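# Four arms: move bar ball to empty post, rack bars

## Task

Take the ball resting on one of the long bars and set it in the cup of the upright post that has nothing on it. Seat both long bars in their forked stands. At the end the second ball must be sitting on its post. Anything that stays in place only because a robot is holding it does not count. Finish by opening the grippers and moving the arms away.

## Robot and tools

Robots: four identical i2rt Big YAM arms named arm1, arm2, arm3 and arm4. Each has six revolute joints, a two-finger gripper and a wrist camera (arm1_cam_wrist to arm4_cam_wrist). A fixed room camera, cam_high, looks down on the scene. With joints 1 and 6 at 0 and the hand level and pointing forward, the wrist camera rides on top of the hand and looks toward the fingertips. Reach is about 1.0 m from the joint 1 axis. Joints move at different speeds, so the hand can sweep a wide, curved path between two postures. Plan motions with clearance around posts, stands and other arms.

Frames: one shared scene frame with its origin on the floor and +z up. The hand point is midway between the fingertips. The hand z axis runs along the fingers, and the fingers open and close along the hand y axis. Foot poses are not printed.

execute_actions: arguments are actions and cameras. actions is a list holding exactly one action object, or empty (an empty list only returns state and images). The action object has optional keys arm1, arm2, arm3, arm4; each holds a joints object whose keys are absolute targets, not offsets: joint1_rad, joint2_rad, joint3_rad, joint4_rad, joint5_rad, joint6_rad (radians) and gripper_m (metres between fingertips). Name only what you want to set; each arm gets its own object. Ranges and done-tolerances: joint1_rad -2.879 to 2.879 (±0.045), base yaw, positive is counter-clockwise seen from above, 0 unfolds the arm the way its foot faces. joint2_rad 0 to 3.141 (±0.14), shoulder, 0 has the upper arm pointing back roughly level, increasing lifts it up then forward. joint3_rad 0 to 3.019 (±0.09), elbow, 0 is fully folded, increasing opens it. joint4_rad -1.692 to 1.57 (±0.055), hand pitch, positive tips fingers up. joint5_rad -1.57 to 1.57 (±0.03), sideways hand swing, positive to the arm's right. joint6_rad -2.094 to 2.094 (±0.035), hand roll, positive clockwise viewed from behind the hand. gripper_m 0 to 0.093 (±0.003); finger force tops out near 50 to 62 N per pad, lower on some units. All motions in an action begin together and may finish at different times. Any unknown key or out-of-range number rejects the whole call and nothing moves. cameras is a list of names (arm1_cam_wrist, arm2_cam_wrist, arm3_cam_wrist, arm4_cam_wrist, cam_high, or all); omitted, null or ["all"] gives every camera, [] gives none. Images are taken at the end of the call, in the order listed on the pictures line.

wait: seconds, 0 to 10. Commands nothing new; returns state and images like an empty action.

zoom_image: camera (one camera name) and region [x0, y0, x1, y1] in pixels of that camera's latest full image, top-left origin, at most 504 by 504. Wrist images are 504x504 fisheye; cam_high is 672x504.

finished_scene: scene, the number of the current scene. Ends it for good after the robots hold the last command; the result tells whether the goal was met and gives the next task if any. Replying with no tool call ends everything.

Result lines: joint_positions reports each joint. joint_status says how each commanded motion ended. off_target means the joint rested away from its target and may still push. contact_stop and time_out mean the joint now holds where it stopped, except that after time_out a joint can keep a target (its own or one at most 0.375, 0.375, 0.113, 0.225, 0.075, 0.3 rad away for joints 1 to 6) and keep pushing; on_its_own lists such joints, and it may move again if the way clears. on_its_own covers anything this call did not command; its held at value is the target, not the position. To stop a push, send the joint its reported position. "joint command not followed" (often with a cause line) means a safety check blocked an arm's joint targets; its gripper target still runs, and blocked joints show not_followed and may be retried with later actions until new passable targets are given. Empty calls never show this line. Joints omitted from an action may still be pushing toward old targets. A tiny change in target may not move a joint. Joint torques are listed per arm joint (no gripper); they include offsets, scale and noise and are not zero in free air, so treat them as rough hints of load. A joint holding weight slowly sags.

Safety: the arms do not stop on contact and can push hard. Never squeeze two robots together: a hard press between robots fails the task and ends the run, and a strong hit may too. The anti-collision check can be late and ignores fingers, gripper housings and wrist cameras. Objects touching robots do not count. Do not knock anything out of the work area or onto the floor. Avoid drops, slips, slams and hard pushes. Loose objects may get a brief random shove. Sustained pushing or holding heats motors: MOTOR HOT warns from 85 °C, and at 100 °C an OVER-TEMPERATURE FAULT drops that arm; its unfinished keys then read limit_stop_at_motor_heat, and you must resend them. Some heat carries into later scenes. A reported stop cancels the rest of that reply's motion, wait and finish calls. The simulation keeps running while you compose a reply, with the robots holding the last command. Fewer, efficient motions are better.

Each tool is called as name(argument=value, ...) on one line, values as JSON.

## Session

execute_actions(actions=[])

Scene clock: 0.00 s.
Joint torques (N m, as the arm reports them, + toward a larger angle): no reading
arm1.joint_positions: joint1_rad=+0.136 joint2_rad=+0.607 joint3_rad=+1.361 joint4_rad=-1.197 joint5_rad=-0.192 joint6_rad=-0.304 gripper_m=+0.095
arm1.joint_status: not commanded
arm1.hand: x=+1.2131 y=-0.0819 z=+1.3952 quat_wxyz=(-0.047, -0.804, -0.256, +0.535) (m; scene frame)
arm2.joint_positions: joint1_rad=-0.046 joint2_rad=+0.503 joint3_rad=+1.422 joint4_rad=-1.326 joint5_rad=-0.298 joint6_rad=+0.234 gripper_m=+0.094
arm2.joint_status: not commanded
arm2.hand: x=+0.0397 y=+1.2684 z=+1.3496 quat_wxyz=(-0.498, -0.612, -0.565, +0.243) (m; scene frame)
arm3.joint_positions: joint1_rad=-0.494 joint2_rad=+0.613 joint3_rad=+1.400 joint4_rad=-1.176 joint5_rad=-0.049 joint6_rad=+0.310 gripper_m=+0.094
arm3.joint_status: not commanded
arm3.hand: x=-1.2271 y=-0.1105 z=+1.4078 quat_wxyz=(-0.556, -0.315, -0.769, +0.036) (m; scene frame)
arm4.joint_positions: joint1_rad=+0.050 joint2_rad=+0.521 joint3_rad=+1.334 joint4_rad=-1.435 joint5_rad=+0.143 joint6_rad=-0.402 gripper_m=+0.094
arm4.joint_status: not commanded
arm4.hand: x=+0.0220 y=-1.2541 z=+1.2730 quat_wxyz=(-0.409, +0.729, -0.513, -0.197) (m; scene frame)
pictures: arm1_cam_wrist, arm2_cam_wrist, arm3_cam_wrist, arm4_cam_wrist, cam_high
Images, in order (width x height): arm1_cam_wrist 504x504, arm2_cam_wrist 504x504, arm3_cam_wrist 504x504, arm4_cam_wrist 504x504, cam_high 672x504.

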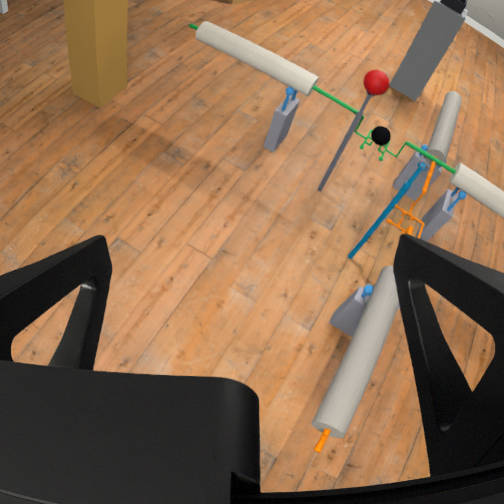

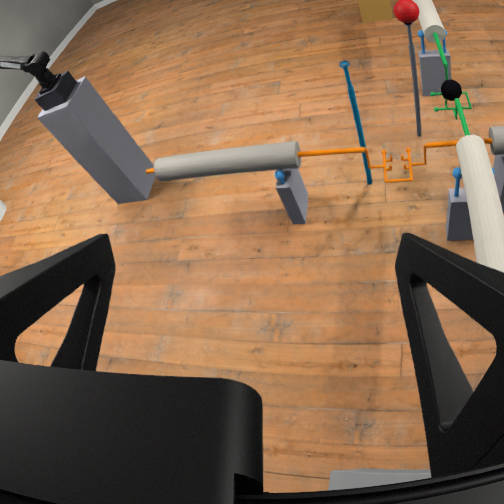

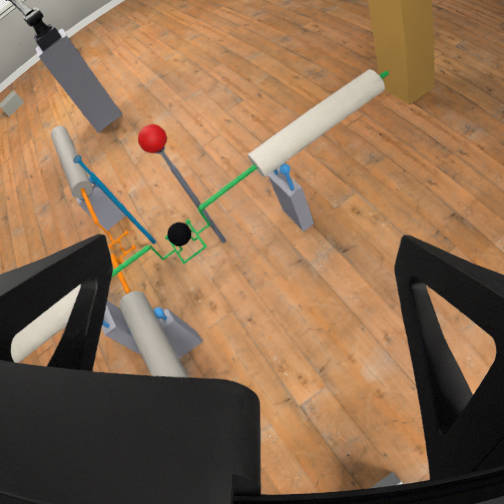

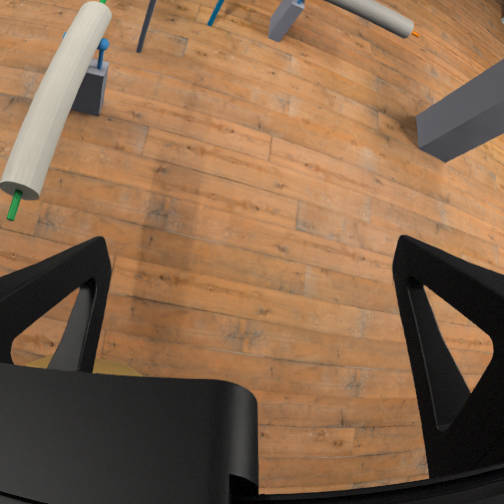

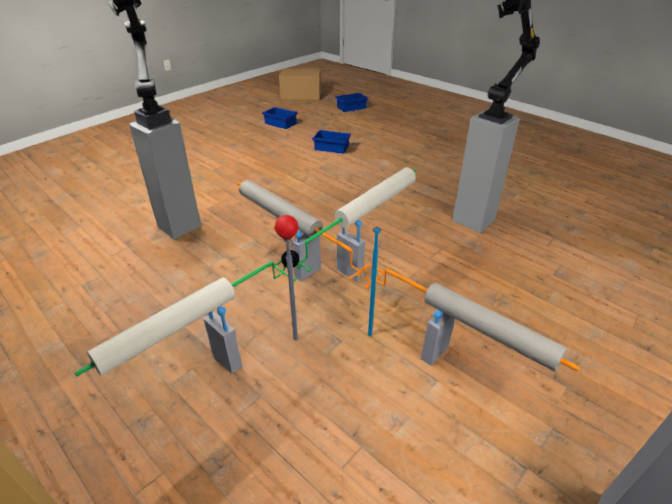

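zoom_image(camera="cam_high", region=[200, 170, 460, 370])

zoom_image(camera="arm3_cam_wrist", region=[40, 110, 300, 330])

zoom_image(camera="arm2_cam_wrist", region=[300, 0, 504, 250])

Region (200, 170, 460, 370) of cam_high's 672x504 image, scaled by 1.938, with more detail than that image has; it fills the top 388 rows of this view, and the rest is white.

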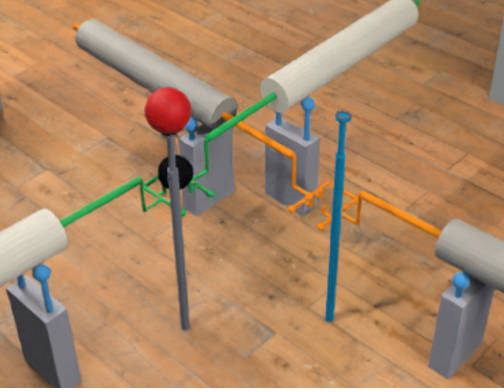

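Region (40, 110, 300, 330) of arm3_cam_wrist's 504x504 image, scaled by 1.938, with more detail than that image has; it fills the top 426 rows of this view, and the rest is white.

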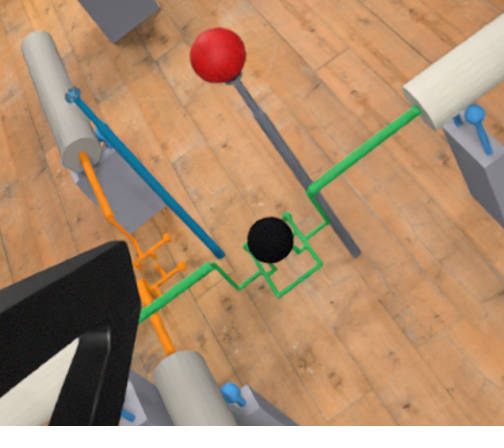

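Region (300, 0, 504, 250) of arm2_cam_wrist's 504x504 image, scaled by 2.016, with more detail than that image has; it fills the left 411 columns of this view, and the rest is white.

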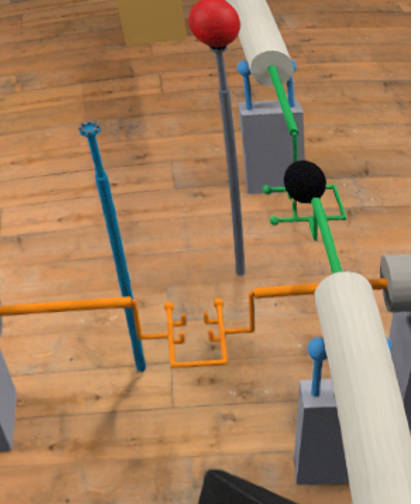

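execute_actions(actions=[{"arm4":{"joints":{"joint1_rad":0.5,"joint2_rad":1.2,"joint3_rad":1.2,"joint4_rad":-1.3,"joint5_rad":0,"joint6_rad":0}},"arm2":{"joints":{"joint1_rad":-0.5,"joint2_rad":1.57,"joint3_rad":1.2,"joint4_rad":-0.9,"joint5_rad":0,"joint6_rad":0}},"arm1":{"joints":{"joint1_rad":0,"joint2_rad":1.57,"joint3_rad":1.57,"joint4_rad":0,"joint5_rad":0,"joint6_rad":0}},"arm3":{"joints":{"joint1_rad":0,"joint2_rad":1.57,"joint3_rad":1.0,"joint4_rad":0.57,"joint5_rad":0,"joint6_rad":0}}}])

Scene clock: 4.13 s.
Joint torques (N m, as the arm reports them, + toward a larger angle): arm1=[ -1.84 -18.62  12.24   2.99   0.21   0.05] | arm2=[  0.92 -11.84  10.51   1.47   0.09  -0.04] | arm3=[  0.65 -12.31  12.08   2.99  -0.03  -0.16] | arm4=[  0.52 -11.35   9.26   1.34  -0.05   0.13]
arm1.joint_positions: joint1_rad=+0.002 joint2_rad=+1.576 joint3_rad=+1.540 joint4_rad=-0.017 joint5_rad=-0.002 joint6_rad=-0.009 gripper_m=+0.095
arm1.joint_status: all done
arm1.hand: x=+0.7317 y=-0.0419 z=+1.3176 quat_wxyz=(-0.013, -0.725, -0.026, +0.688) (m; scene frame)
arm2.joint_positions: joint1_rad=-0.501 joint2_rad=+1.581 joint3_rad=+1.183 joint4_rad=-0.922 joint5_rad=-0.003 joint6_rad=+0.009 gripper_m=+0.094
arm2.joint_status: all done
arm2.hand: x=-0.2395 y=+1.0016 z=+0.8852 quat_wxyz=(-0.063, -0.854, -0.507, +0.101) (m; scene frame)
arm3.joint_positions: joint1_rad=+0.002 joint2_rad=+1.556 joint3_rad=+0.962 joint4_rad=+0.545 joint5_rad=+0.000 joint6_rad=+0.009 gripper_m=+0.094
arm3.joint_status: all done
arm3.hand: x=-0.8026 y=-0.0044 z=+1.1087 quat_wxyz=(-0.688, -0.005, -0.725, +0.001) (m; scene frame)
arm4.joint_positions: joint1_rad=+0.494 joint2_rad=+1.210 joint3_rad=+1.184 joint4_rad=-1.306 joint5_rad=+0.003 joint6_rad=-0.014 gripper_m=+0.094
arm4.joint_status: all done
arm4.hand: x=-0.1723 y=-1.0945 z=+1.0178 quat_wxyz=(-0.059, +0.847, -0.519, -0.096) (m; scene frame)
pictures: arm1_cam_wrist, arm2_cam_wrist, arm3_cam_wrist, arm4_cam_wrist, cam_high
Images, in order (width x height): arm1_cam_wrist 504x504, arm2_cam_wrist 504x504, arm3_cam_wrist 504x504, arm4_cam_wrist 504x504, cam_high 672x504.

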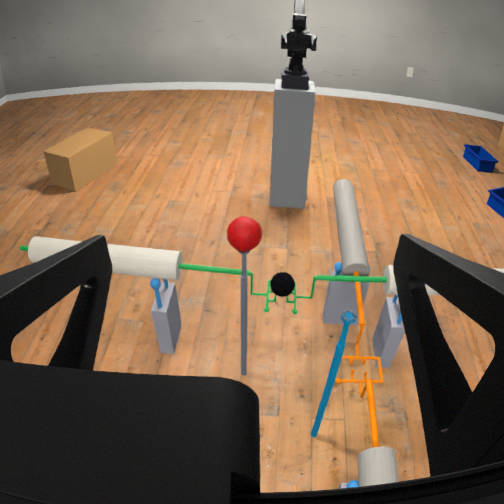

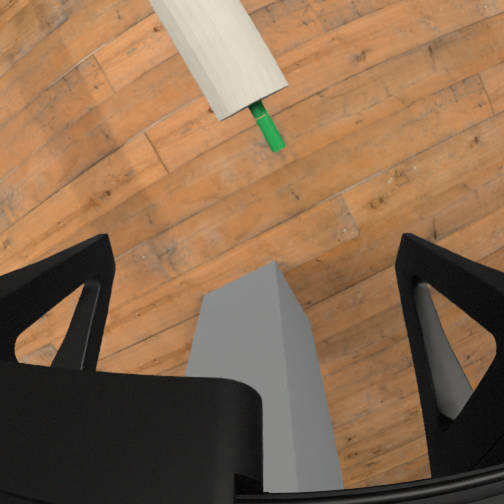

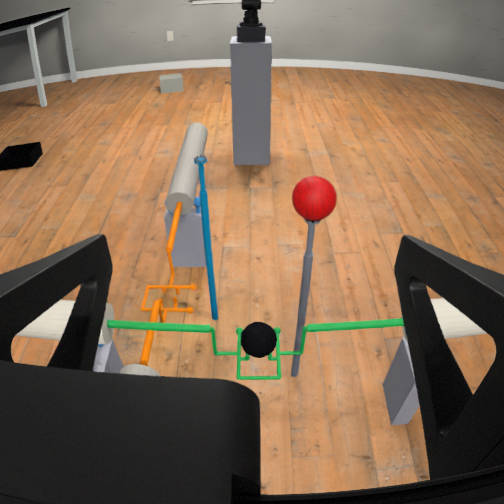

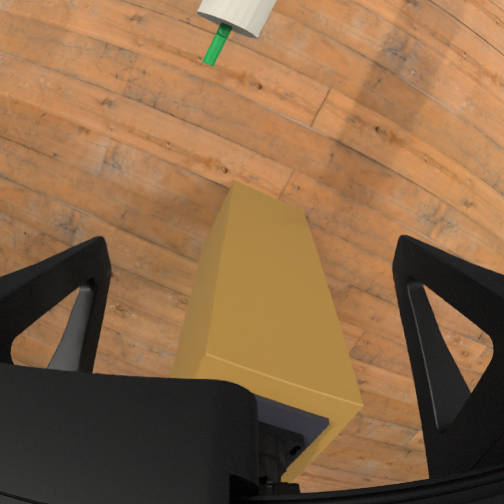

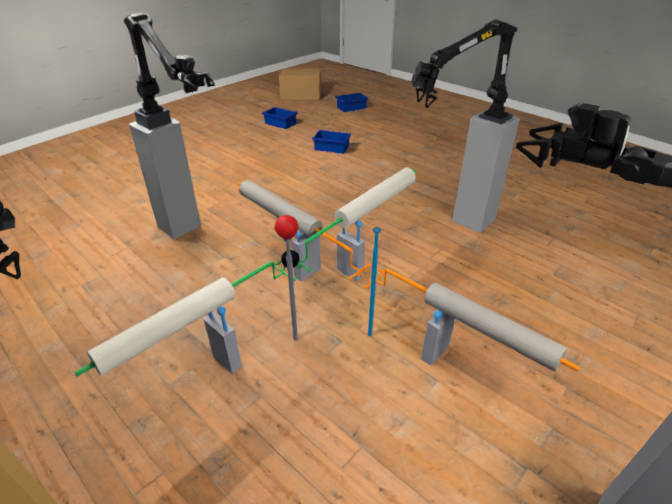

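execute_actions(actions=[{"arm4":{"joints":{"joint1_rad":0}},"arm2":{"joints":{"joint1_rad":0}},"arm1":{"joints":{"joint2_rad":2.0}},"arm3":{"joints":{"joint4_rad":-0.8}}}], cameras=[])

execute_actions(actions=[{"arm4":{"joints":{"joint1_rad":0.6,"joint2_rad":1.8,"joint4_rad":-0.9}},"arm2":{"joints":{"joint1_rad":-0.6,"joint2_rad":1.8}},"arm1":{"joints":{"joint3_rad":2.2}},"arm3":{"joints":{"joint4_rad":0.3}}}])

Scene clock: 6.90 s.
Joint torques (N m, as the arm reports them, + toward a larger angle): arm1=[ -1.93 -24.46  11.47   2.33   0.2    0.04] | arm2=[  0.44 -12.26  10.61   1.33   0.    -0.04] | arm3=[  0.4  -10.45  10.72   0.49  -0.03  -0.18] | arm4=[ -0.32 -11.54   9.24   1.26  -0.02   0.11]
arm1.joint_positions: joint1_rad=+0.002 joint2_rad=+2.009 joint3_rad=+1.538 joint4_rad=-0.008 joint5_rad=-0.002 joint6_rad=-0.009 gripper_m=+0.095
arm1.joint_status: all done
arm1.hand: x=+0.6485 y=-0.0441 z=+0.9939 quat_wxyz=(-0.009, -0.854, -0.029, +0.519) (m; scene frame)
arm2.joint_positions: joint1_rad=+0.007 joint2_rad=+1.581 joint3_rad=+1.183 joint4_rad=-0.919 joint5_rad=-0.001 joint6_rad=+0.006 gripper_m=+0.094
arm2.joint_status: all done
arm2.hand: x=+0.0078 y=+0.9414 z=+0.8864 quat_wxyz=(-0.089, -0.698, -0.706, +0.082) (m; scene frame)
arm3.joint_positions: joint1_rad=+0.002 joint2_rad=+1.556 joint3_rad=+0.962 joint4_rad=-0.788 joint5_rad=+0.000 joint6_rad=+0.009 gripper_m=+0.094
arm3.joint_status: all done
arm3.hand: x=-1.0031 y=-0.0037 z=+0.8801 quat_wxyz=(-0.092, -0.008, -0.996, +0.002) (m; scene frame)
arm4.joint_positions: joint1_rad=+0.005 joint2_rad=+1.210 joint3_rad=+1.184 joint4_rad=-1.306 joint5_rad=+0.001 joint6_rad=-0.013 gripper_m=+0.094
arm4.joint_status: all done
arm4.hand: x=+0.0128 y=-1.0549 z=+1.0174 quat_wxyz=(-0.082, +0.696, -0.709, -0.077) (m; scene frame)
pictures: none
No camera images: the call's "cameras" was empty. Leave "cameras" out to get every camera's image.

Scene clock: 8.50 s.
Joint torques (N m, as the arm reports them, + toward a larger angle): arm1=[ -1.89 -24.37  12.67   2.31   0.21   0.04] | arm2=[  1.23 -14.93   9.09   0.79   0.02  -0.03] | arm3=[  0.35 -11.96  12.09   2.72  -0.03  -0.17] | arm4=[  0.   -19.91   7.39   0.99   0.02   0.1 ]
arm1.joint_positions: joint1_rad=+0.002 joint2_rad=+1.997 joint3_rad=+2.163 joint4_rad=-0.008 joint5_rad=-0.002 joint6_rad=-0.009 gripper_m=+0.095
arm1.joint_status: all done
arm1.hand: x=+0.5911 y=-0.0499 z=+1.3844 quat_wxyz=(-0.015, -0.649, -0.024, +0.760) (m; scene frame)
arm2.joint_positions: joint1_rad=-0.606 joint2_rad=+1.826 joint3_rad=+1.183 joint4_rad=-0.914 joint5_rad=-0.001 joint6_rad=+0.006 gripper_m=+0.094
arm2.joint_status: all done
arm2.hand: x=-0.2763 y=+1.0428 z=+0.7678 quat_wxyz=(+0.000, -0.885, -0.466, +0.000) (m; scene frame)
arm3.joint_positions: joint1_rad=+0.002 joint2_rad=+1.556 joint3_rad=+0.962 joint4_rad=+0.275 joint5_rad=+0.000 joint6_rad=+0.009 gripper_m=+0.094
arm3.joint_status: all done
arm3.hand: x=-0.8150 y=-0.0046 z=+1.0437 quat_wxyz=(-0.584, -0.006, -0.811, +0.001) (m; scene frame)
arm4.joint_positions: joint1_rad=+0.612 joint2_rad=+1.812 joint3_rad=+1.184 joint4_rad=-0.909 joint5_rad=+0.001 joint6_rad=-0.013 gripper_m=+0.094
arm4.joint_status: all done
arm4.hand: x=-0.2692 y=-1.0337 z=+0.7684 quat_wxyz=(-0.003, +0.882, -0.472, -0.011) (m; scene frame)
pictures: arm1_cam_wrist, arm2_cam_wrist, arm3_cam_wrist, arm4_cam_wrist, cam_high
Images, in order (width x height): arm1_cam_wrist 504x504, arm2_cam_wrist 504x504, arm3_cam_wrist 504x504, arm4_cam_wrist 504x504, cam_high 672x504.

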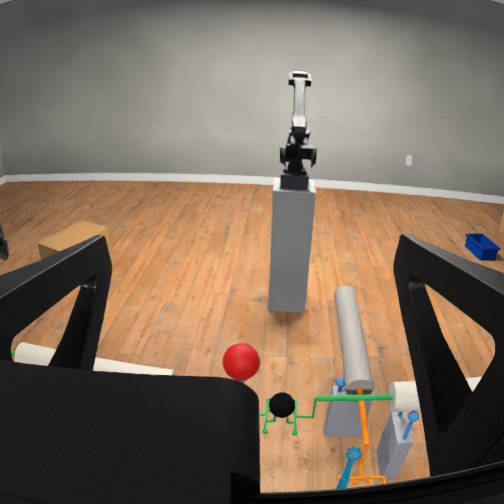

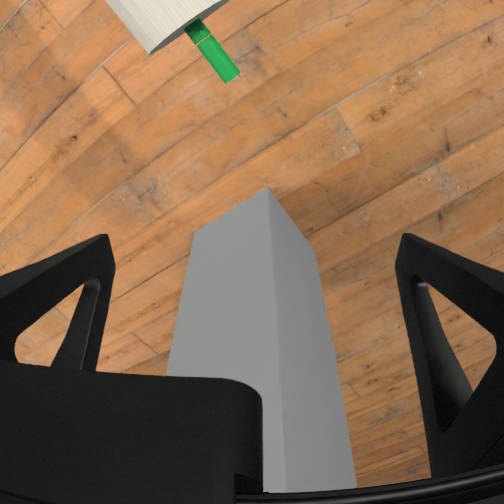

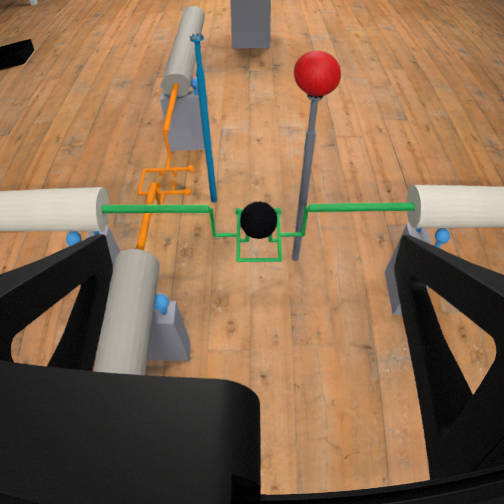

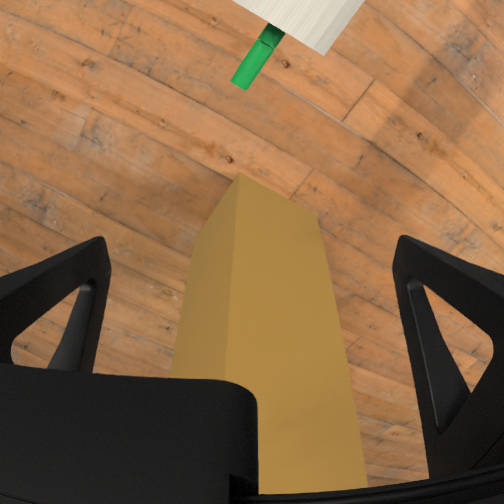

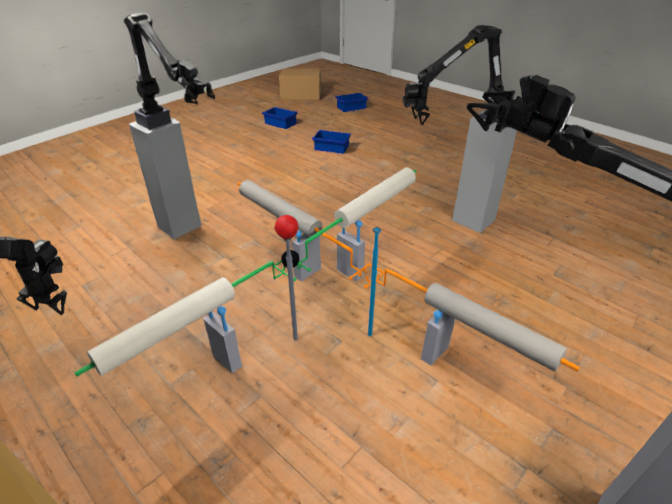

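execute_actions(actions=[{"arm4":{"joints":{"joint1_rad":0.58,"joint2_rad":2.21,"joint3_rad":1.36,"joint4_rad":-0.68,"joint6_rad":0.55}},"arm2":{"joints":{"joint1_rad":-0.55,"joint2_rad":2.21,"joint3_rad":1.36,"joint4_rad":-0.68,"joint6_rad":-0.55}},"arm1":{"joints":{"joint1_rad":-0.06,"joint2_rad":2.3,"joint3_rad":1.0,"joint4_rad":1.55}},"arm3":{"joints":{"joint2_rad":2.3,"joint3_rad":1.0,"joint4_rad":1.55}}}])

Scene clock: 11.87 s.
Joint torques (N m, as the arm reports them, + toward a larger angle): arm1=[ -1.5  -20.28   3.6    2.86   0.15   0.04] | arm2=[  0.13 -17.72   7.79   0.71  -0.04  -0.08] | arm3=[ -0.11 -15.87   5.45   2.63  -0.05  -0.19] | arm4=[ -0.55 -23.99   6.28   0.74   0.05   0.11]
arm1.joint_positions: joint1_rad=-0.064 joint2_rad=+2.304 joint3_rad=+0.999 joint4_rad=+1.531 joint5_rad=+0.000 joint6_rad=-0.009 gripper_m=+0.095
arm1.joint_status: all done
arm1.hand: x=+0.7841 y=+0.0082 z=+0.8888 quat_wxyz=(+0.010, -0.623, -0.002, +0.782) (m; scene frame)
arm2.joint_positions: joint1_rad=-0.547 joint2_rad=+2.240 joint3_rad=+1.338 joint4_rad=-0.693 joint5_rad=-0.001 joint6_rad=-0.542 gripper_m=+0.094
arm2.joint_status: all done
arm2.hand: x=-0.2759 y=+0.9872 z=+0.6025 quat_wxyz=(+0.004, -0.705, -0.709, -0.018) (m; scene frame)
arm3.joint_positions: joint1_rad=+0.002 joint2_rad=+2.306 joint3_rad=+0.978 joint4_rad=+1.526 joint5_rad=+0.000 joint6_rad=+0.009 gripper_m=+0.094
arm3.joint_status: all done
arm3.hand: x=-0.7906 y=-0.0054 z=+0.8676 quat_wxyz=(-0.772, -0.004, -0.635, +0.001) (m; scene frame)
arm4.joint_positions: joint1_rad=+0.591 joint2_rad=+2.221 joint3_rad=+1.340 joint4_rad=-0.685 joint5_rad=+0.001 joint6_rad=+0.536 gripper_m=+0.094
arm4.joint_status: all done
arm4.hand: x=-0.2889 y=-0.9847 z=+0.6065 quat_wxyz=(+0.004, +0.714, -0.700, +0.003) (m; scene frame)
pictures: arm1_cam_wrist, arm2_cam_wrist, arm3_cam_wrist, arm4_cam_wrist, cam_high
Images, in order (width x height): arm1_cam_wrist 504x504, arm2_cam_wrist 504x504, arm3_cam_wrist 504x504, arm4_cam_wrist 504x504, cam_high 672x504.

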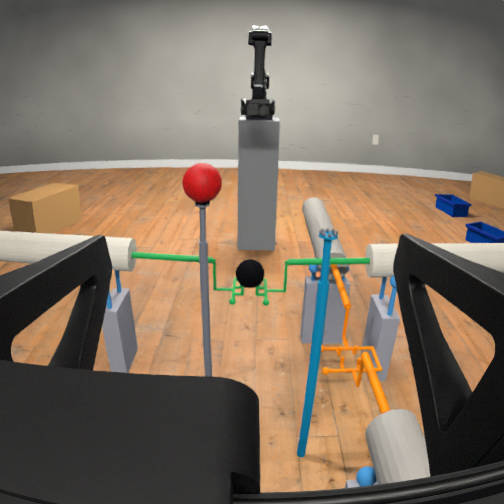

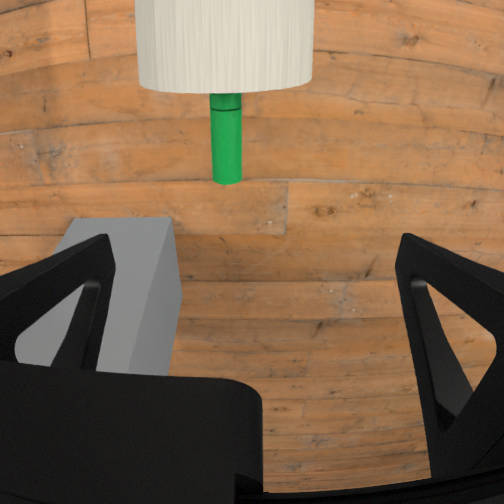

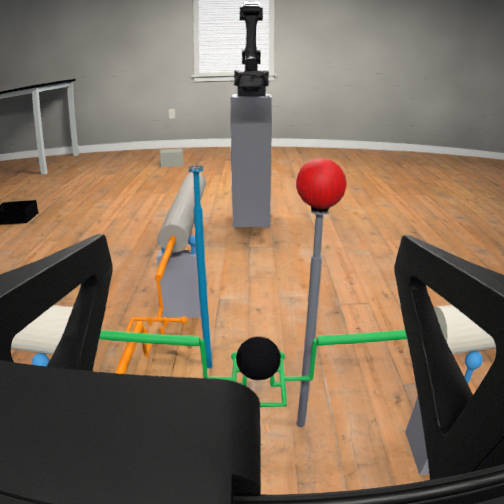

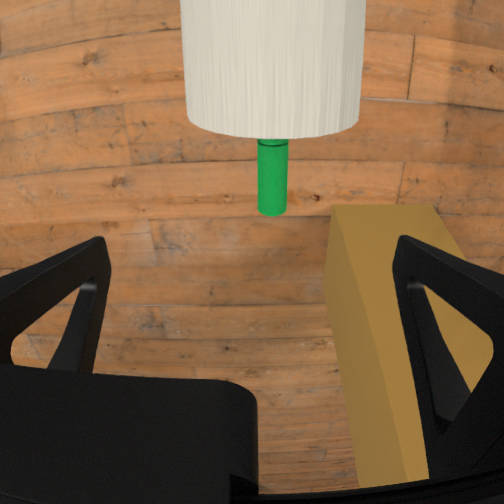

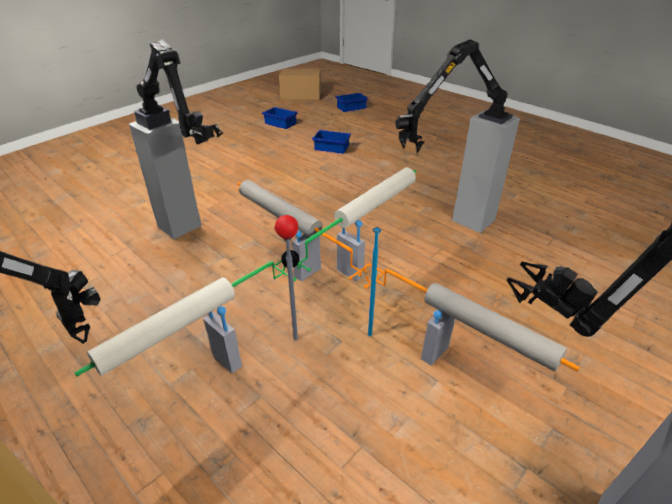

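execute_actions(actions=[{"arm4":{"joints":{"joint1_rad":0.59,"joint2_rad":2.35,"joint3_rad":1.318,"joint4_rad":-0.495,"joint6_rad":0.575}},"arm2":{"joints":{"joint1_rad":-0.528,"joint2_rad":2.335,"joint3_rad":1.325,"joint4_rad":-0.485,"joint6_rad":-0.52}}}], cameras=["arm2_cam_wrist","arm4_cam_wrist","cam_high"])

Scene clock: 13.80 s.
Joint torques (N m, as the arm reports them, + toward a larger angle): arm1=[ -1.59 -20.32   3.59   2.8    0.15   0.04] | arm2=[  1.15 -16.82   6.06   0.96  -0.06   0.12] | arm3=[  0.1  -16.17   5.69   2.72  -0.06  -0.22] | arm4=[  0.45 -23.62   4.57   0.97   0.06   0.14]
arm1.joint_positions: joint1_rad=-0.064 joint2_rad=+2.304 joint3_rad=+0.999 joint4_rad=+1.531 joint5_rad=+0.000 joint6_rad=-0.009 gripper_m=+0.095
arm1.joint_status: not commanded
arm1.hand: x=+0.7841 y=+0.0082 z=+0.8888 quat_wxyz=(+0.010, -0.623, -0.002, +0.782) (m; scene frame)
arm2.joint_positions: joint1_rad=-0.535 joint2_rad=+2.350 joint3_rad=+1.315 joint4_rad=-0.505 joint5_rad=-0.001 joint6_rad=-0.529 gripper_m=+0.094
arm2.joint_status: all done
arm2.hand: x=-0.2685 y=+0.9864 z=+0.5405 quat_wxyz=(-0.003, -0.706, -0.709, +0.008) (m; scene frame)
arm3.joint_positions: joint1_rad=+0.002 joint2_rad=+2.306 joint3_rad=+0.978 joint4_rad=+1.526 joint5_rad=+0.000 joint6_rad=+0.009 gripper_m=+0.094
arm3.joint_status: not commanded
arm3.hand: x=-0.7906 y=-0.0054 z=+0.8676 quat_wxyz=(-0.772, -0.004, -0.635, +0.001) (m; scene frame)
arm4.joint_positions: joint1_rad=+0.591 joint2_rad=+2.361 joint3_rad=+1.306 joint4_rad=-0.504 joint5_rad=+0.001 joint6_rad=+0.561 gripper_m=+0.094
arm4.joint_status: all done
arm4.hand: x=-0.2785 y=-1.0025 z=+0.5266 quat_wxyz=(+0.003, +0.705, -0.709, +0.000) (m; scene frame)
pictures: arm2_cam_wrist, arm4_cam_wrist, cam_high
Images, in order (width x height): arm2_cam_wrist 504x504, arm4_cam_wrist 504x504, cam_high 672x504.

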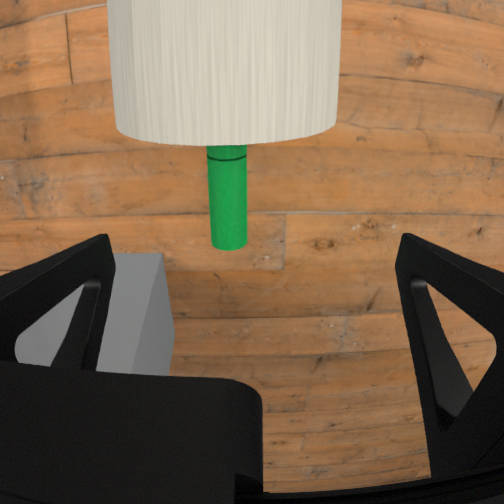

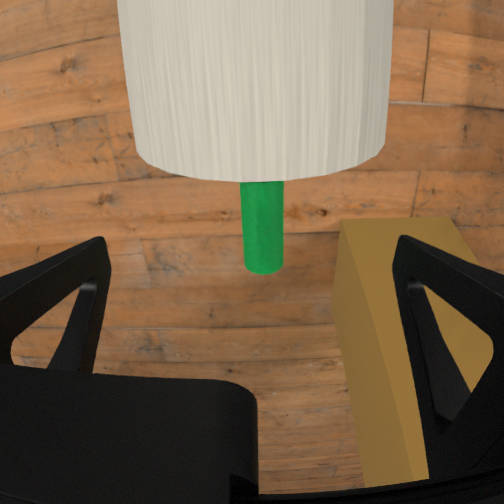

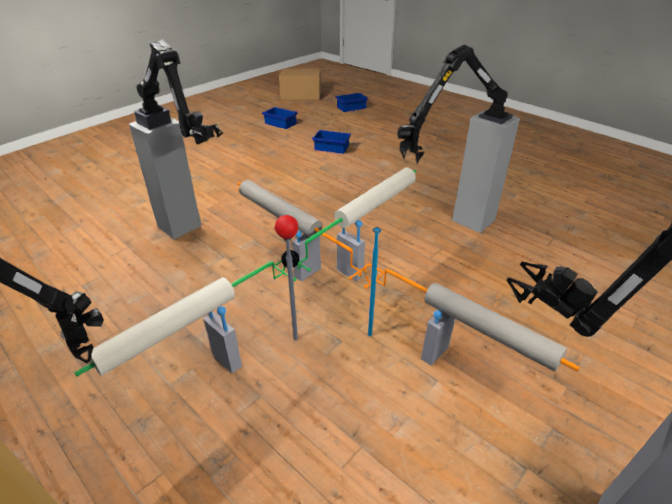

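execute_actions(actions=[{"arm4":{"joints":{"joint2_rad":2.476,"joint3_rad":1.335,"joint4_rad":-0.38}},"arm2":{"joints":{"joint1_rad":-0.512,"joint2_rad":2.495,"joint3_rad":1.368,"joint4_rad":-0.375,"joint6_rad":-0.505}}}], cameras=["arm2_cam_wrist","arm4_cam_wrist","cam_high"])

zoom_image(camera="cam_high", region=[30, 280, 190, 420])

Scene clock: 15.63 s.
Joint torques (N m, as the arm reports them, + toward a larger angle): arm1=[ -1.42 -20.22   3.62   2.88   0.17   0.04] | arm2=[  0.96 -17.15   5.16   0.93  -0.06   0.07] | arm3=[ -0.49 -16.18   5.53   2.78   0.    -0.23] | arm4=[  0.2  -23.13   3.8    0.78   0.08   0.11]
arm1.joint_positions: joint1_rad=-0.064 joint2_rad=+2.304 joint3_rad=+0.999 joint4_rad=+1.531 joint5_rad=+0.000 joint6_rad=-0.009 gripper_m=+0.095
arm1.joint_status: not commanded
arm1.hand: x=+0.7841 y=+0.0082 z=+0.8888 quat_wxyz=(+0.010, -0.623, -0.002, +0.782) (m; scene frame)
arm2.joint_positions: joint1_rad=-0.517 joint2_rad=+2.517 joint3_rad=+1.356 joint4_rad=-0.391 joint5_rad=-0.001 joint6_rad=-0.513 gripper_m=+0.094
arm2.joint_status: all done
arm2.hand: x=-0.2532 y=+0.9943 z=+0.4631 quat_wxyz=(-0.001, -0.705, -0.709, +0.003) (m; scene frame)
arm3.joint_positions: joint1_rad=+0.002 joint2_rad=+2.306 joint3_rad=+0.978 joint4_rad=+1.526 joint5_rad=+0.000 joint6_rad=+0.009 gripper_m=+0.094
arm3.joint_status: not commanded
arm3.hand: x=-0.7906 y=-0.0054 z=+0.8676 quat_wxyz=(-0.772, -0.004, -0.635, +0.001) (m; scene frame)
arm4.joint_positions: joint1_rad=+0.591 joint2_rad=+2.483 joint3_rad=+1.326 joint4_rad=-0.389 joint5_rad=+0.001 joint6_rad=+0.561 gripper_m=+0.094
arm4.joint_status: all done
arm4.hand: x=-0.2746 y=-1.0096 z=+0.4694 quat_wxyz=(+0.001, +0.705, -0.709, -0.007) (m; scene frame)
pictures: arm2_cam_wrist, arm4_cam_wrist, cam_high
Images, in order (width x height): arm2_cam_wrist 504x504, arm4_cam_wrist 504x504, cam_high 672x504.

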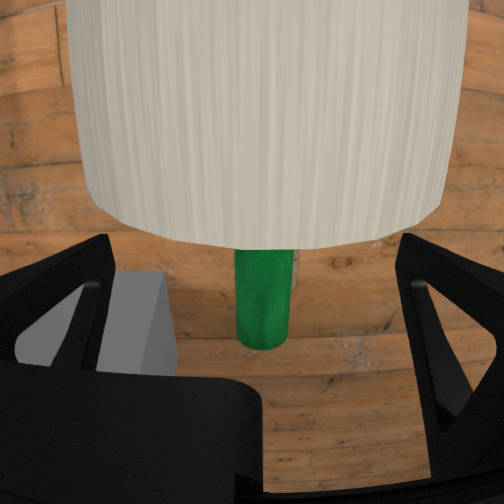

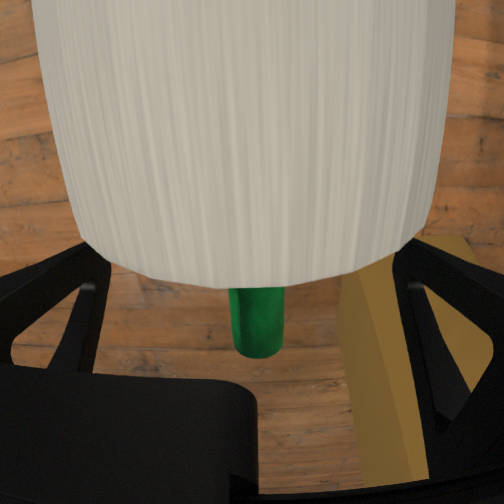

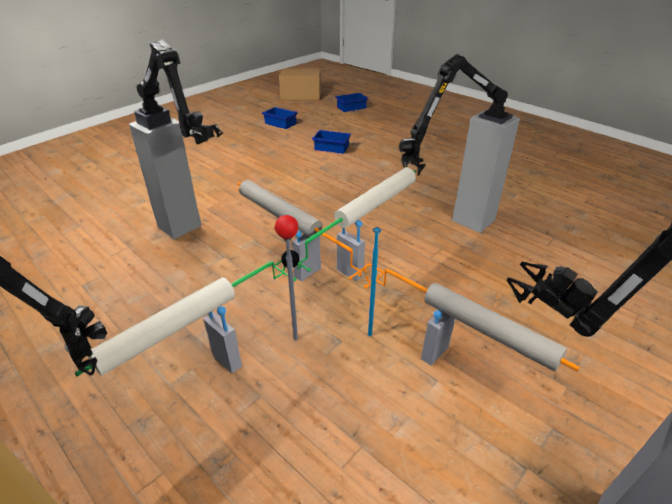

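Region (30, 280, 190, 420) of cam_high's 672x504 image, scaled by 3.150, with more detail than that image has; it fills the top 441 rows of this view, and the rest is white.

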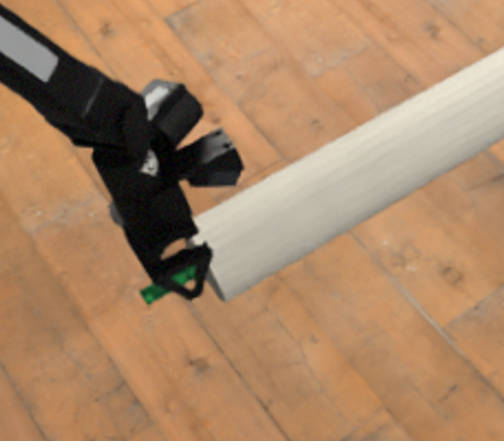

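execute_actions(actions=[{"arm4":{"joints":{"joint1_rad":0.612,"joint2_rad":2.52}},"arm2":{"joints":{"joint1_rad":-0.545,"joint2_rad":2.525}}}], cameras=[])

execute_actions(actions=[{"arm4":{"joints":{"gripper_m":0}},"arm2":{"joints":{"gripper_m":0}}}], cameras=["arm2_cam_wrist","arm4_cam_wrist","cam_high"])

zoom_image(camera="cam_high", region=[30, 280, 190, 420])

Scene clock: 16.77 s.
Joint torques (N m, as the arm reports them, + toward a larger angle): arm1=[ -1.62 -20.3    3.61   2.85   0.16   0.03] | arm2=[  0.32 -14.95   5.1    0.8   -0.06   0.08] | arm3=[ -0.55 -15.42   5.64   2.81  -0.03  -0.13] | arm4=[  0.91 -21.72   3.45   0.84   0.05   0.12]
arm1.joint_positions: joint1_rad=-0.064 joint2_rad=+2.304 joint3_rad=+0.999 joint4_rad=+1.531 joint5_rad=+0.000 joint6_rad=-0.009 gripper_m=+0.095
arm1.joint_status: not commanded
arm1.hand: x=+0.7841 y=+0.0082 z=+0.8888 quat_wxyz=(+0.010, -0.623, -0.002, +0.782) (m; scene frame)
arm2.joint_positions: joint1_rad=-0.542 joint2_rad=+2.517 joint3_rad=+1.356 joint4_rad=-0.391 joint5_rad=-0.001 joint6_rad=-0.513 gripper_m=+0.094
arm2.joint_status: all done
arm2.hand: x=-0.2644 y=+1.0006 z=+0.4631 quat_wxyz=(-0.001, -0.713, -0.701, +0.003) (m; scene frame)
arm3.joint_positions: joint1_rad=+0.002 joint2_rad=+2.306 joint3_rad=+0.978 joint4_rad=+1.526 joint5_rad=+0.000 joint6_rad=+0.009 gripper_m=+0.094
arm3.joint_status: not commanded
arm3.hand: x=-0.7906 y=-0.0054 z=+0.8676 quat_wxyz=(-0.772, -0.004, -0.635, +0.001) (m; scene frame)
arm4.joint_positions: joint1_rad=+0.598 joint2_rad=+2.507 joint3_rad=+1.326 joint4_rad=-0.389 joint5_rad=+0.001 joint6_rad=+0.561 gripper_m=+0.094
arm4.joint_status: all done
arm4.hand: x=-0.2719 y=-1.0204 z=+0.4572 quat_wxyz=(+0.004, +0.707, -0.707, +0.005) (m; scene frame)
pictures: none
No camera images: the call's "cameras" was empty. Leave "cameras" out to get every camera's image.

Scene clock: 17.53 s.
Joint torques (N m, as the arm reports them, + toward a larger angle): arm1=[ -1.48 -20.36   3.58   2.93   0.15   0.04] | arm2=[ -0.35 -14.61   5.45   0.84   0.29   0.08] | arm3=[  0.18 -16.4    5.57   2.88   0.04  -0.22] | arm4=[  1.45 -21.4    3.62   0.72   0.1    0.13]
arm1.joint_positions: joint1_rad=-0.064 joint2_rad=+2.304 joint3_rad=+0.999 joint4_rad=+1.531 joint5_rad=+0.000 joint6_rad=-0.009 gripper_m=+0.095
arm1.joint_status: not commanded
arm1.hand: x=+0.7841 y=+0.0082 z=+0.8888 quat_wxyz=(+0.010, -0.623, -0.002, +0.782) (m; scene frame)
arm2.joint_positions: joint1_rad=-0.533 joint2_rad=+2.510 joint3_rad=+1.353 joint4_rad=-0.392 joint5_rad=-0.007 joint6_rad=-0.512 gripper_m=+0.000
arm2.joint_status: all done
arm2.hand: x=-0.2604 y=+0.9964 z=+0.4666 quat_wxyz=(-0.005, -0.711, -0.703, +0.004) (m; scene frame)
arm3.joint_positions: joint1_rad=+0.002 joint2_rad=+2.306 joint3_rad=+0.978 joint4_rad=+1.526 joint5_rad=+0.000 joint6_rad=+0.009 gripper_m=+0.094
arm3.joint_status: not commanded
arm3.hand: x=-0.7906 y=-0.0054 z=+0.8676 quat_wxyz=(-0.772, -0.004, -0.635, +0.001) (m; scene frame)
arm4.joint_positions: joint1_rad=+0.601 joint2_rad=+2.507 joint3_rad=+1.326 joint4_rad=-0.385 joint5_rad=+0.000 joint6_rad=+0.561 gripper_m=+0.018
arm4.joint_status: gripper_m off_target (ended at +0.018, target +0.000)
arm4.hand: x=-0.2738 y=-1.0204 z=+0.4572 quat_wxyz=(+0.004, +0.708, -0.706, +0.003) (m; scene frame)
pictures: arm2_cam_wrist, arm4_cam_wrist, cam_high
Images, in order (width x height): arm2_cam_wrist 504x504, arm4_cam_wrist 504x504, cam_high 672x504.

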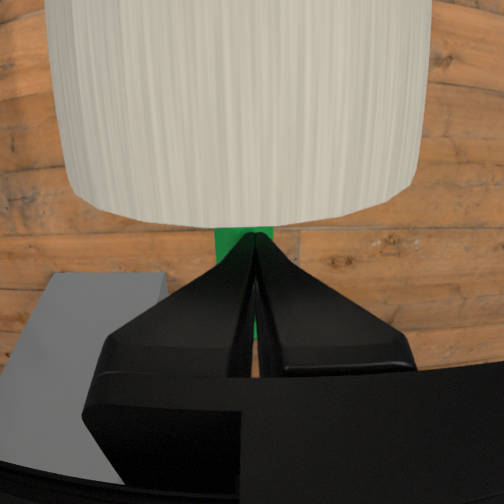

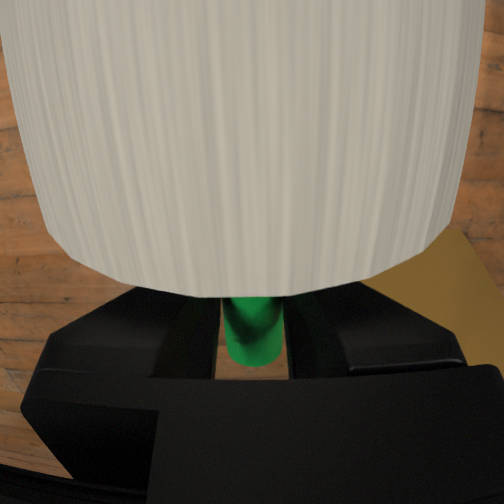

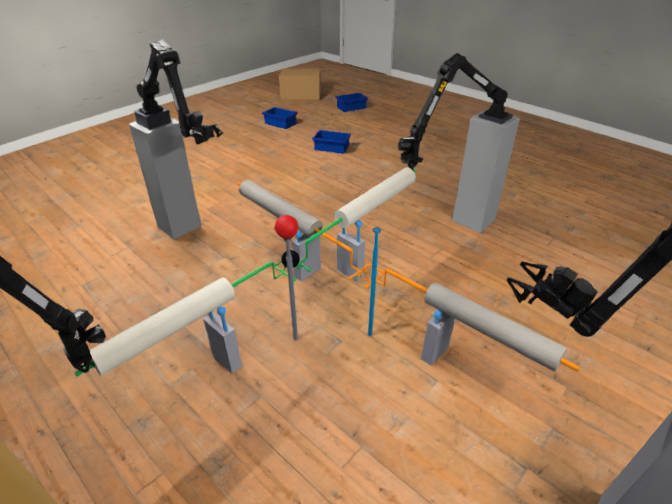

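Region (30, 280, 190, 420) of cam_high's 672x504 image, scaled by 3.150, with more detail than that image has; it fills the top 441 rows of this view, and the rest is white.

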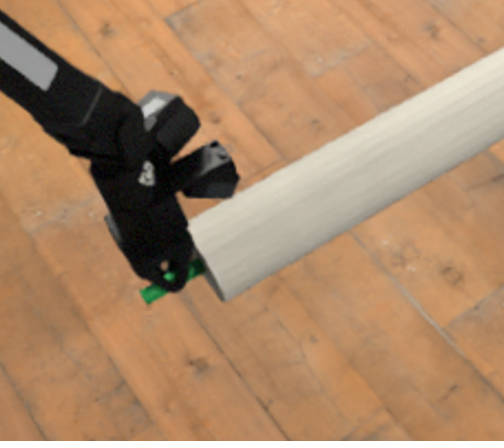

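execute_actions(actions=[{"arm4":{"joints":{"gripper_m":0.06}},"arm2":{"joints":{"gripper_m":0.06}}}], cameras=[])

execute_actions(actions=[{"arm4":{"joints":{"joint2_rad":2.555,"joint4_rad":-0.33}},"arm2":{"joints":{"joint1_rad":-0.535,"joint2_rad":2.57,"joint4_rad":-0.32,"joint6_rad":-0.54}}}], cameras=["arm2_cam_wrist","arm4_cam_wrist"])

Scene clock: 18.50 s.
Joint torques (N m, as the arm reports them, + toward a larger angle): arm1=[ -1.45 -20.28   3.56   2.87   0.15   0.04] | arm2=[  0.36 -15.26   5.4    0.88  -0.03   0.08] | arm3=[  0.54 -16.     5.53   2.69  -0.07  -0.11] | arm4=[  0.95 -21.54   3.55   0.69   0.12   0.14]
arm1.joint_positions: joint1_rad=-0.064 joint2_rad=+2.304 joint3_rad=+0.999 joint4_rad=+1.531 joint5_rad=+0.000 joint6_rad=-0.009 gripper_m=+0.095
arm1.joint_status: not commanded
arm1.hand: x=+0.7841 y=+0.0082 z=+0.8888 quat_wxyz=(+0.010, -0.623, -0.002, +0.782) (m; scene frame)
arm2.joint_positions: joint1_rad=-0.538 joint2_rad=+2.517 joint3_rad=+1.353 joint4_rad=-0.389 joint5_rad=-0.002 joint6_rad=-0.512 gripper_m=+0.060
arm2.joint_status: all done
arm2.hand: x=-0.2620 y=+1.0005 z=+0.4628 quat_wxyz=(-0.002, -0.713, -0.702, +0.002) (m; scene frame)
arm3.joint_positions: joint1_rad=+0.002 joint2_rad=+2.306 joint3_rad=+0.978 joint4_rad=+1.526 joint5_rad=+0.000 joint6_rad=+0.009 gripper_m=+0.094
arm3.joint_status: not commanded
arm3.hand: x=-0.7906 y=-0.0054 z=+0.8676 quat_wxyz=(-0.772, -0.004, -0.635, +0.001) (m; scene frame)
arm4.joint_positions: joint1_rad=+0.601 joint2_rad=+2.507 joint3_rad=+1.326 joint4_rad=-0.385 joint5_rad=+0.000 joint6_rad=+0.561 gripper_m=+0.060
arm4.joint_status: all done
arm4.hand: x=-0.2738 y=-1.0204 z=+0.4572 quat_wxyz=(+0.004, +0.708, -0.706, +0.003) (m; scene frame)
pictures: none
No camera images: the call's "cameras" was empty. Leave "cameras" out to get every camera's image.

Scene clock: 19.40 s.
Joint torques (N m, as the arm reports them, + toward a larger angle): arm1=[ -1.46 -20.3    3.52   2.87   0.15   0.04] | arm2=[  0.54 -16.28   4.84   1.05   0.02  -0.06] | arm3=[ -0.46 -15.88   5.32   2.68  -0.04  -0.19] | arm4=[  1.43 -21.81   3.32   0.89   0.1    0.12]
arm1.joint_positions: joint1_rad=-0.064 joint2_rad=+2.304 joint3_rad=+0.999 joint4_rad=+1.531 joint5_rad=+0.000 joint6_rad=-0.009 gripper_m=+0.095
arm1.joint_status: not commanded
arm1.hand: x=+0.7841 y=+0.0082 z=+0.8888 quat_wxyz=(+0.010, -0.623, -0.002, +0.782) (m; scene frame)
arm2.joint_positions: joint1_rad=-0.538 joint2_rad=+2.575 joint3_rad=+1.353 joint4_rad=-0.339 joint5_rad=-0.002 joint6_rad=-0.532 gripper_m=+0.060
arm2.joint_status: all done
arm2.hand: x=-0.2552 y=+1.0120 z=+0.4347 quat_wxyz=(-0.001, -0.706, -0.708, -0.001) (m; scene frame)
arm3.joint_positions: joint1_rad=+0.002 joint2_rad=+2.306 joint3_rad=+0.978 joint4_rad=+1.526 joint5_rad=+0.000 joint6_rad=+0.009 gripper_m=+0.094
arm3.joint_status: not commanded
arm3.hand: x=-0.7906 y=-0.0054 z=+0.8676 quat_wxyz=(-0.772, -0.004, -0.635, +0.001) (m; scene frame)
arm4.joint_positions: joint1_rad=+0.601 joint2_rad=+2.545 joint3_rad=+1.326 joint4_rad=-0.339 joint5_rad=+0.000 joint6_rad=+0.561 gripper_m=+0.060
arm4.joint_status: all done
arm4.hand: x=-0.2709 y=-1.0253 z=+0.4389 quat_wxyz=(+0.004, +0.708, -0.706, -0.001) (m; scene frame)
pictures: arm2_cam_wrist, arm4_cam_wrist
Images, in order (width x height): arm2_cam_wrist 504x504, arm4_cam_wrist 504x504.

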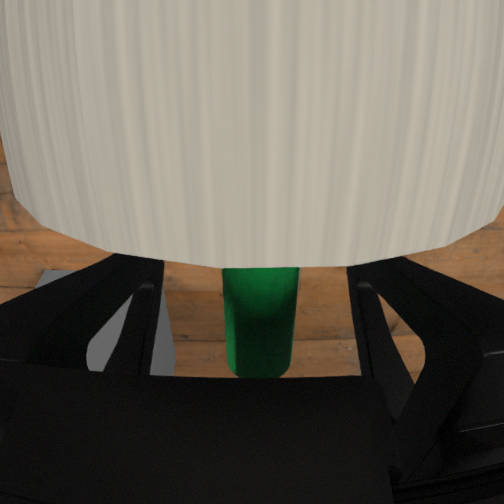

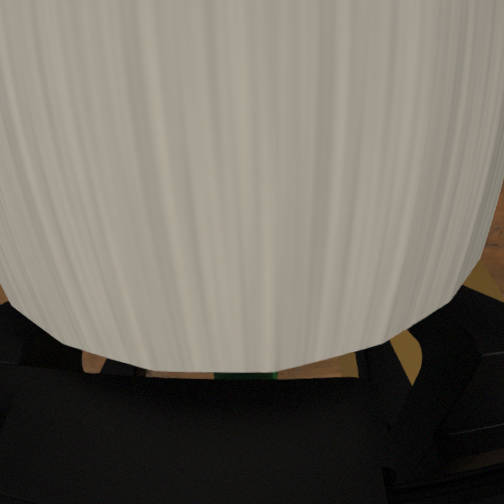

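execute_actions(actions=[{"arm4":{"joints":{"gripper_m":0}},"arm2":{"joints":{"gripper_m":0}}}], cameras=[])

execute_actions(actions=[{"arm4":{"joints":{"joint2_rad":2.32,"joint3_rad":1.255,"joint4_rad":-0.455}},"arm2":{"joints":{"joint2_rad":2.31,"joint3_rad":1.26,"joint4_rad":-0.45}}}], cameras=["arm3_cam_wrist","cam_high"])

Scene clock: 21.00 s.
Joint torques (N m, as the arm reports them, + toward a larger angle): arm1=[ -1.57 -20.31   3.56   2.87   0.17   0.03] | arm2=[  0.82 -15.77   4.88   0.91  -0.16  -0.05] | arm3=[ -0.78 -16.73   5.34   2.9   -0.09  -0.2 ] | arm4=[  0.76 -21.36   3.23   0.65   0.16   0.27]
arm1.joint_positions: joint1_rad=-0.064 joint2_rad=+2.304 joint3_rad=+0.999 joint4_rad=+1.531 joint5_rad=+0.000 joint6_rad=-0.009 gripper_m=+0.095
arm1.joint_status: not commanded
arm1.hand: x=+0.7841 y=+0.0082 z=+0.8888 quat_wxyz=(+0.010, -0.623, -0.002, +0.782) (m; scene frame)
arm2.joint_positions: joint1_rad=-0.539 joint2_rad=+2.575 joint3_rad=+1.353 joint4_rad=-0.336 joint5_rad=+0.001 joint6_rad=-0.532 gripper_m=+0.018
arm2.joint_status: gripper_m off_target (ended at +0.018, target +0.000)
arm2.hand: x=-0.2564 y=+1.0120 z=+0.4347 quat_wxyz=(+0.000, -0.706, -0.708, +0.000) (m; scene frame)
arm3.joint_positions: joint1_rad=+0.002 joint2_rad=+2.306 joint3_rad=+0.978 joint4_rad=+1.526 joint5_rad=+0.000 joint6_rad=+0.009 gripper_m=+0.094
arm3.joint_status: not commanded
arm3.hand: x=-0.7906 y=-0.0054 z=+0.8676 quat_wxyz=(-0.772, -0.004, -0.635, +0.001) (m; scene frame)
arm4.joint_positions: joint1_rad=+0.605 joint2_rad=+2.545 joint3_rad=+1.327 joint4_rad=-0.335 joint5_rad=-0.001 joint6_rad=+0.551 gripper_m=+0.018
arm4.joint_status: gripper_m off_target (ended at +0.018, target +0.000)
arm4.hand: x=-0.2740 y=-1.0250 z=+0.4391 quat_wxyz=(+0.003, +0.713, -0.701, -0.004) (m; scene frame)
pictures: none
No camera images: the call's "cameras" was empty. Leave "cameras" out to get every camera's image.

Scene clock: 22.17 s.
Joint torques (N m, as the arm reports them, + toward a larger angle): arm1=[ -1.45 -20.32   3.57   2.85   0.15   0.03] | arm2=[  0.75 -18.97   5.96   0.18  -0.14  -0.06] | arm3=[  0.29 -16.1    5.51   2.77  -0.03  -0.21] | arm4=[  0.98 -24.17   4.37   0.45   0.12   0.25]
arm1.joint_positions: joint1_rad=-0.064 joint2_rad=+2.304 joint3_rad=+0.999 joint4_rad=+1.531 joint5_rad=+0.000 joint6_rad=-0.009 gripper_m=+0.095
arm1.joint_status: not commanded
arm1.hand: x=+0.7841 y=+0.0082 z=+0.8888 quat_wxyz=(+0.010, -0.623, -0.002, +0.782) (m; scene frame)
arm2.joint_positions: joint1_rad=-0.539 joint2_rad=+2.356 joint3_rad=+1.242 joint4_rad=-0.444 joint5_rad=+0.001 joint6_rad=-0.530 gripper_m=+0.018
arm2.joint_status: all done
arm2.hand: x=-0.2555 y=+1.0132 z=+0.5245 quat_wxyz=(+0.000, -0.707, -0.708, +0.000) (m; scene frame)
arm3.joint_positions: joint1_rad=+0.002 joint2_rad=+2.306 joint3_rad=+0.978 joint4_rad=+1.526 joint5_rad=+0.000 joint6_rad=+0.009 gripper_m=+0.094
arm3.joint_status: not commanded
arm3.hand: x=-0.7906 y=-0.0054 z=+0.8676 quat_wxyz=(-0.772, -0.004, -0.635, +0.001) (m; scene frame)
arm4.joint_positions: joint1_rad=+0.609 joint2_rad=+2.344 joint3_rad=+1.242 joint4_rad=-0.454 joint5_rad=-0.001 joint6_rad=+0.551 gripper_m=+0.018
arm4.joint_status: all done
arm4.hand: x=-0.2764 y=-1.0233 z=+0.5239 quat_wxyz=(+0.003, +0.714, -0.700, -0.002) (m; scene frame)
pictures: arm3_cam_wrist, cam_high
Images, in order (width x height): arm3_cam_wrist 504x504, cam_high 672x504.

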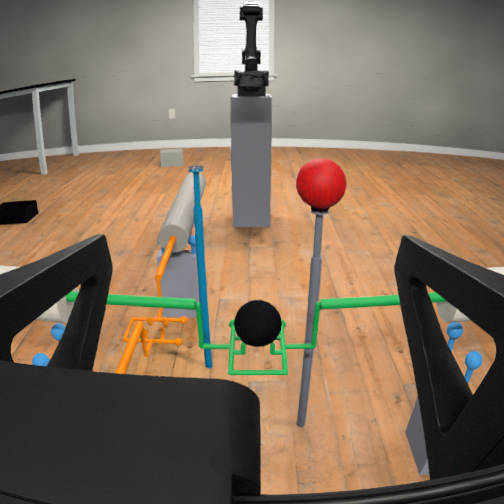

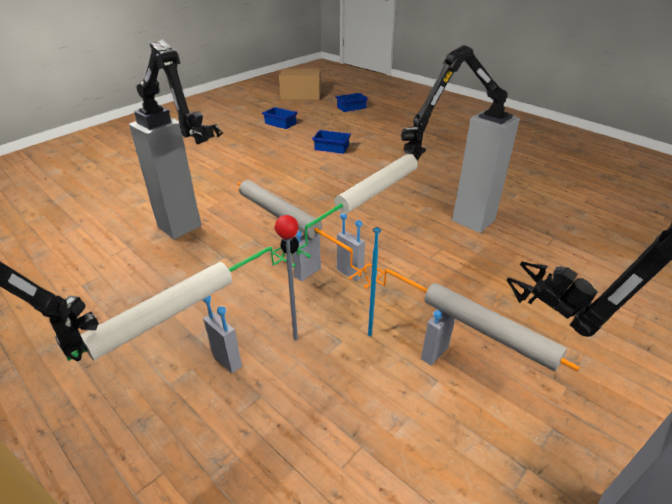

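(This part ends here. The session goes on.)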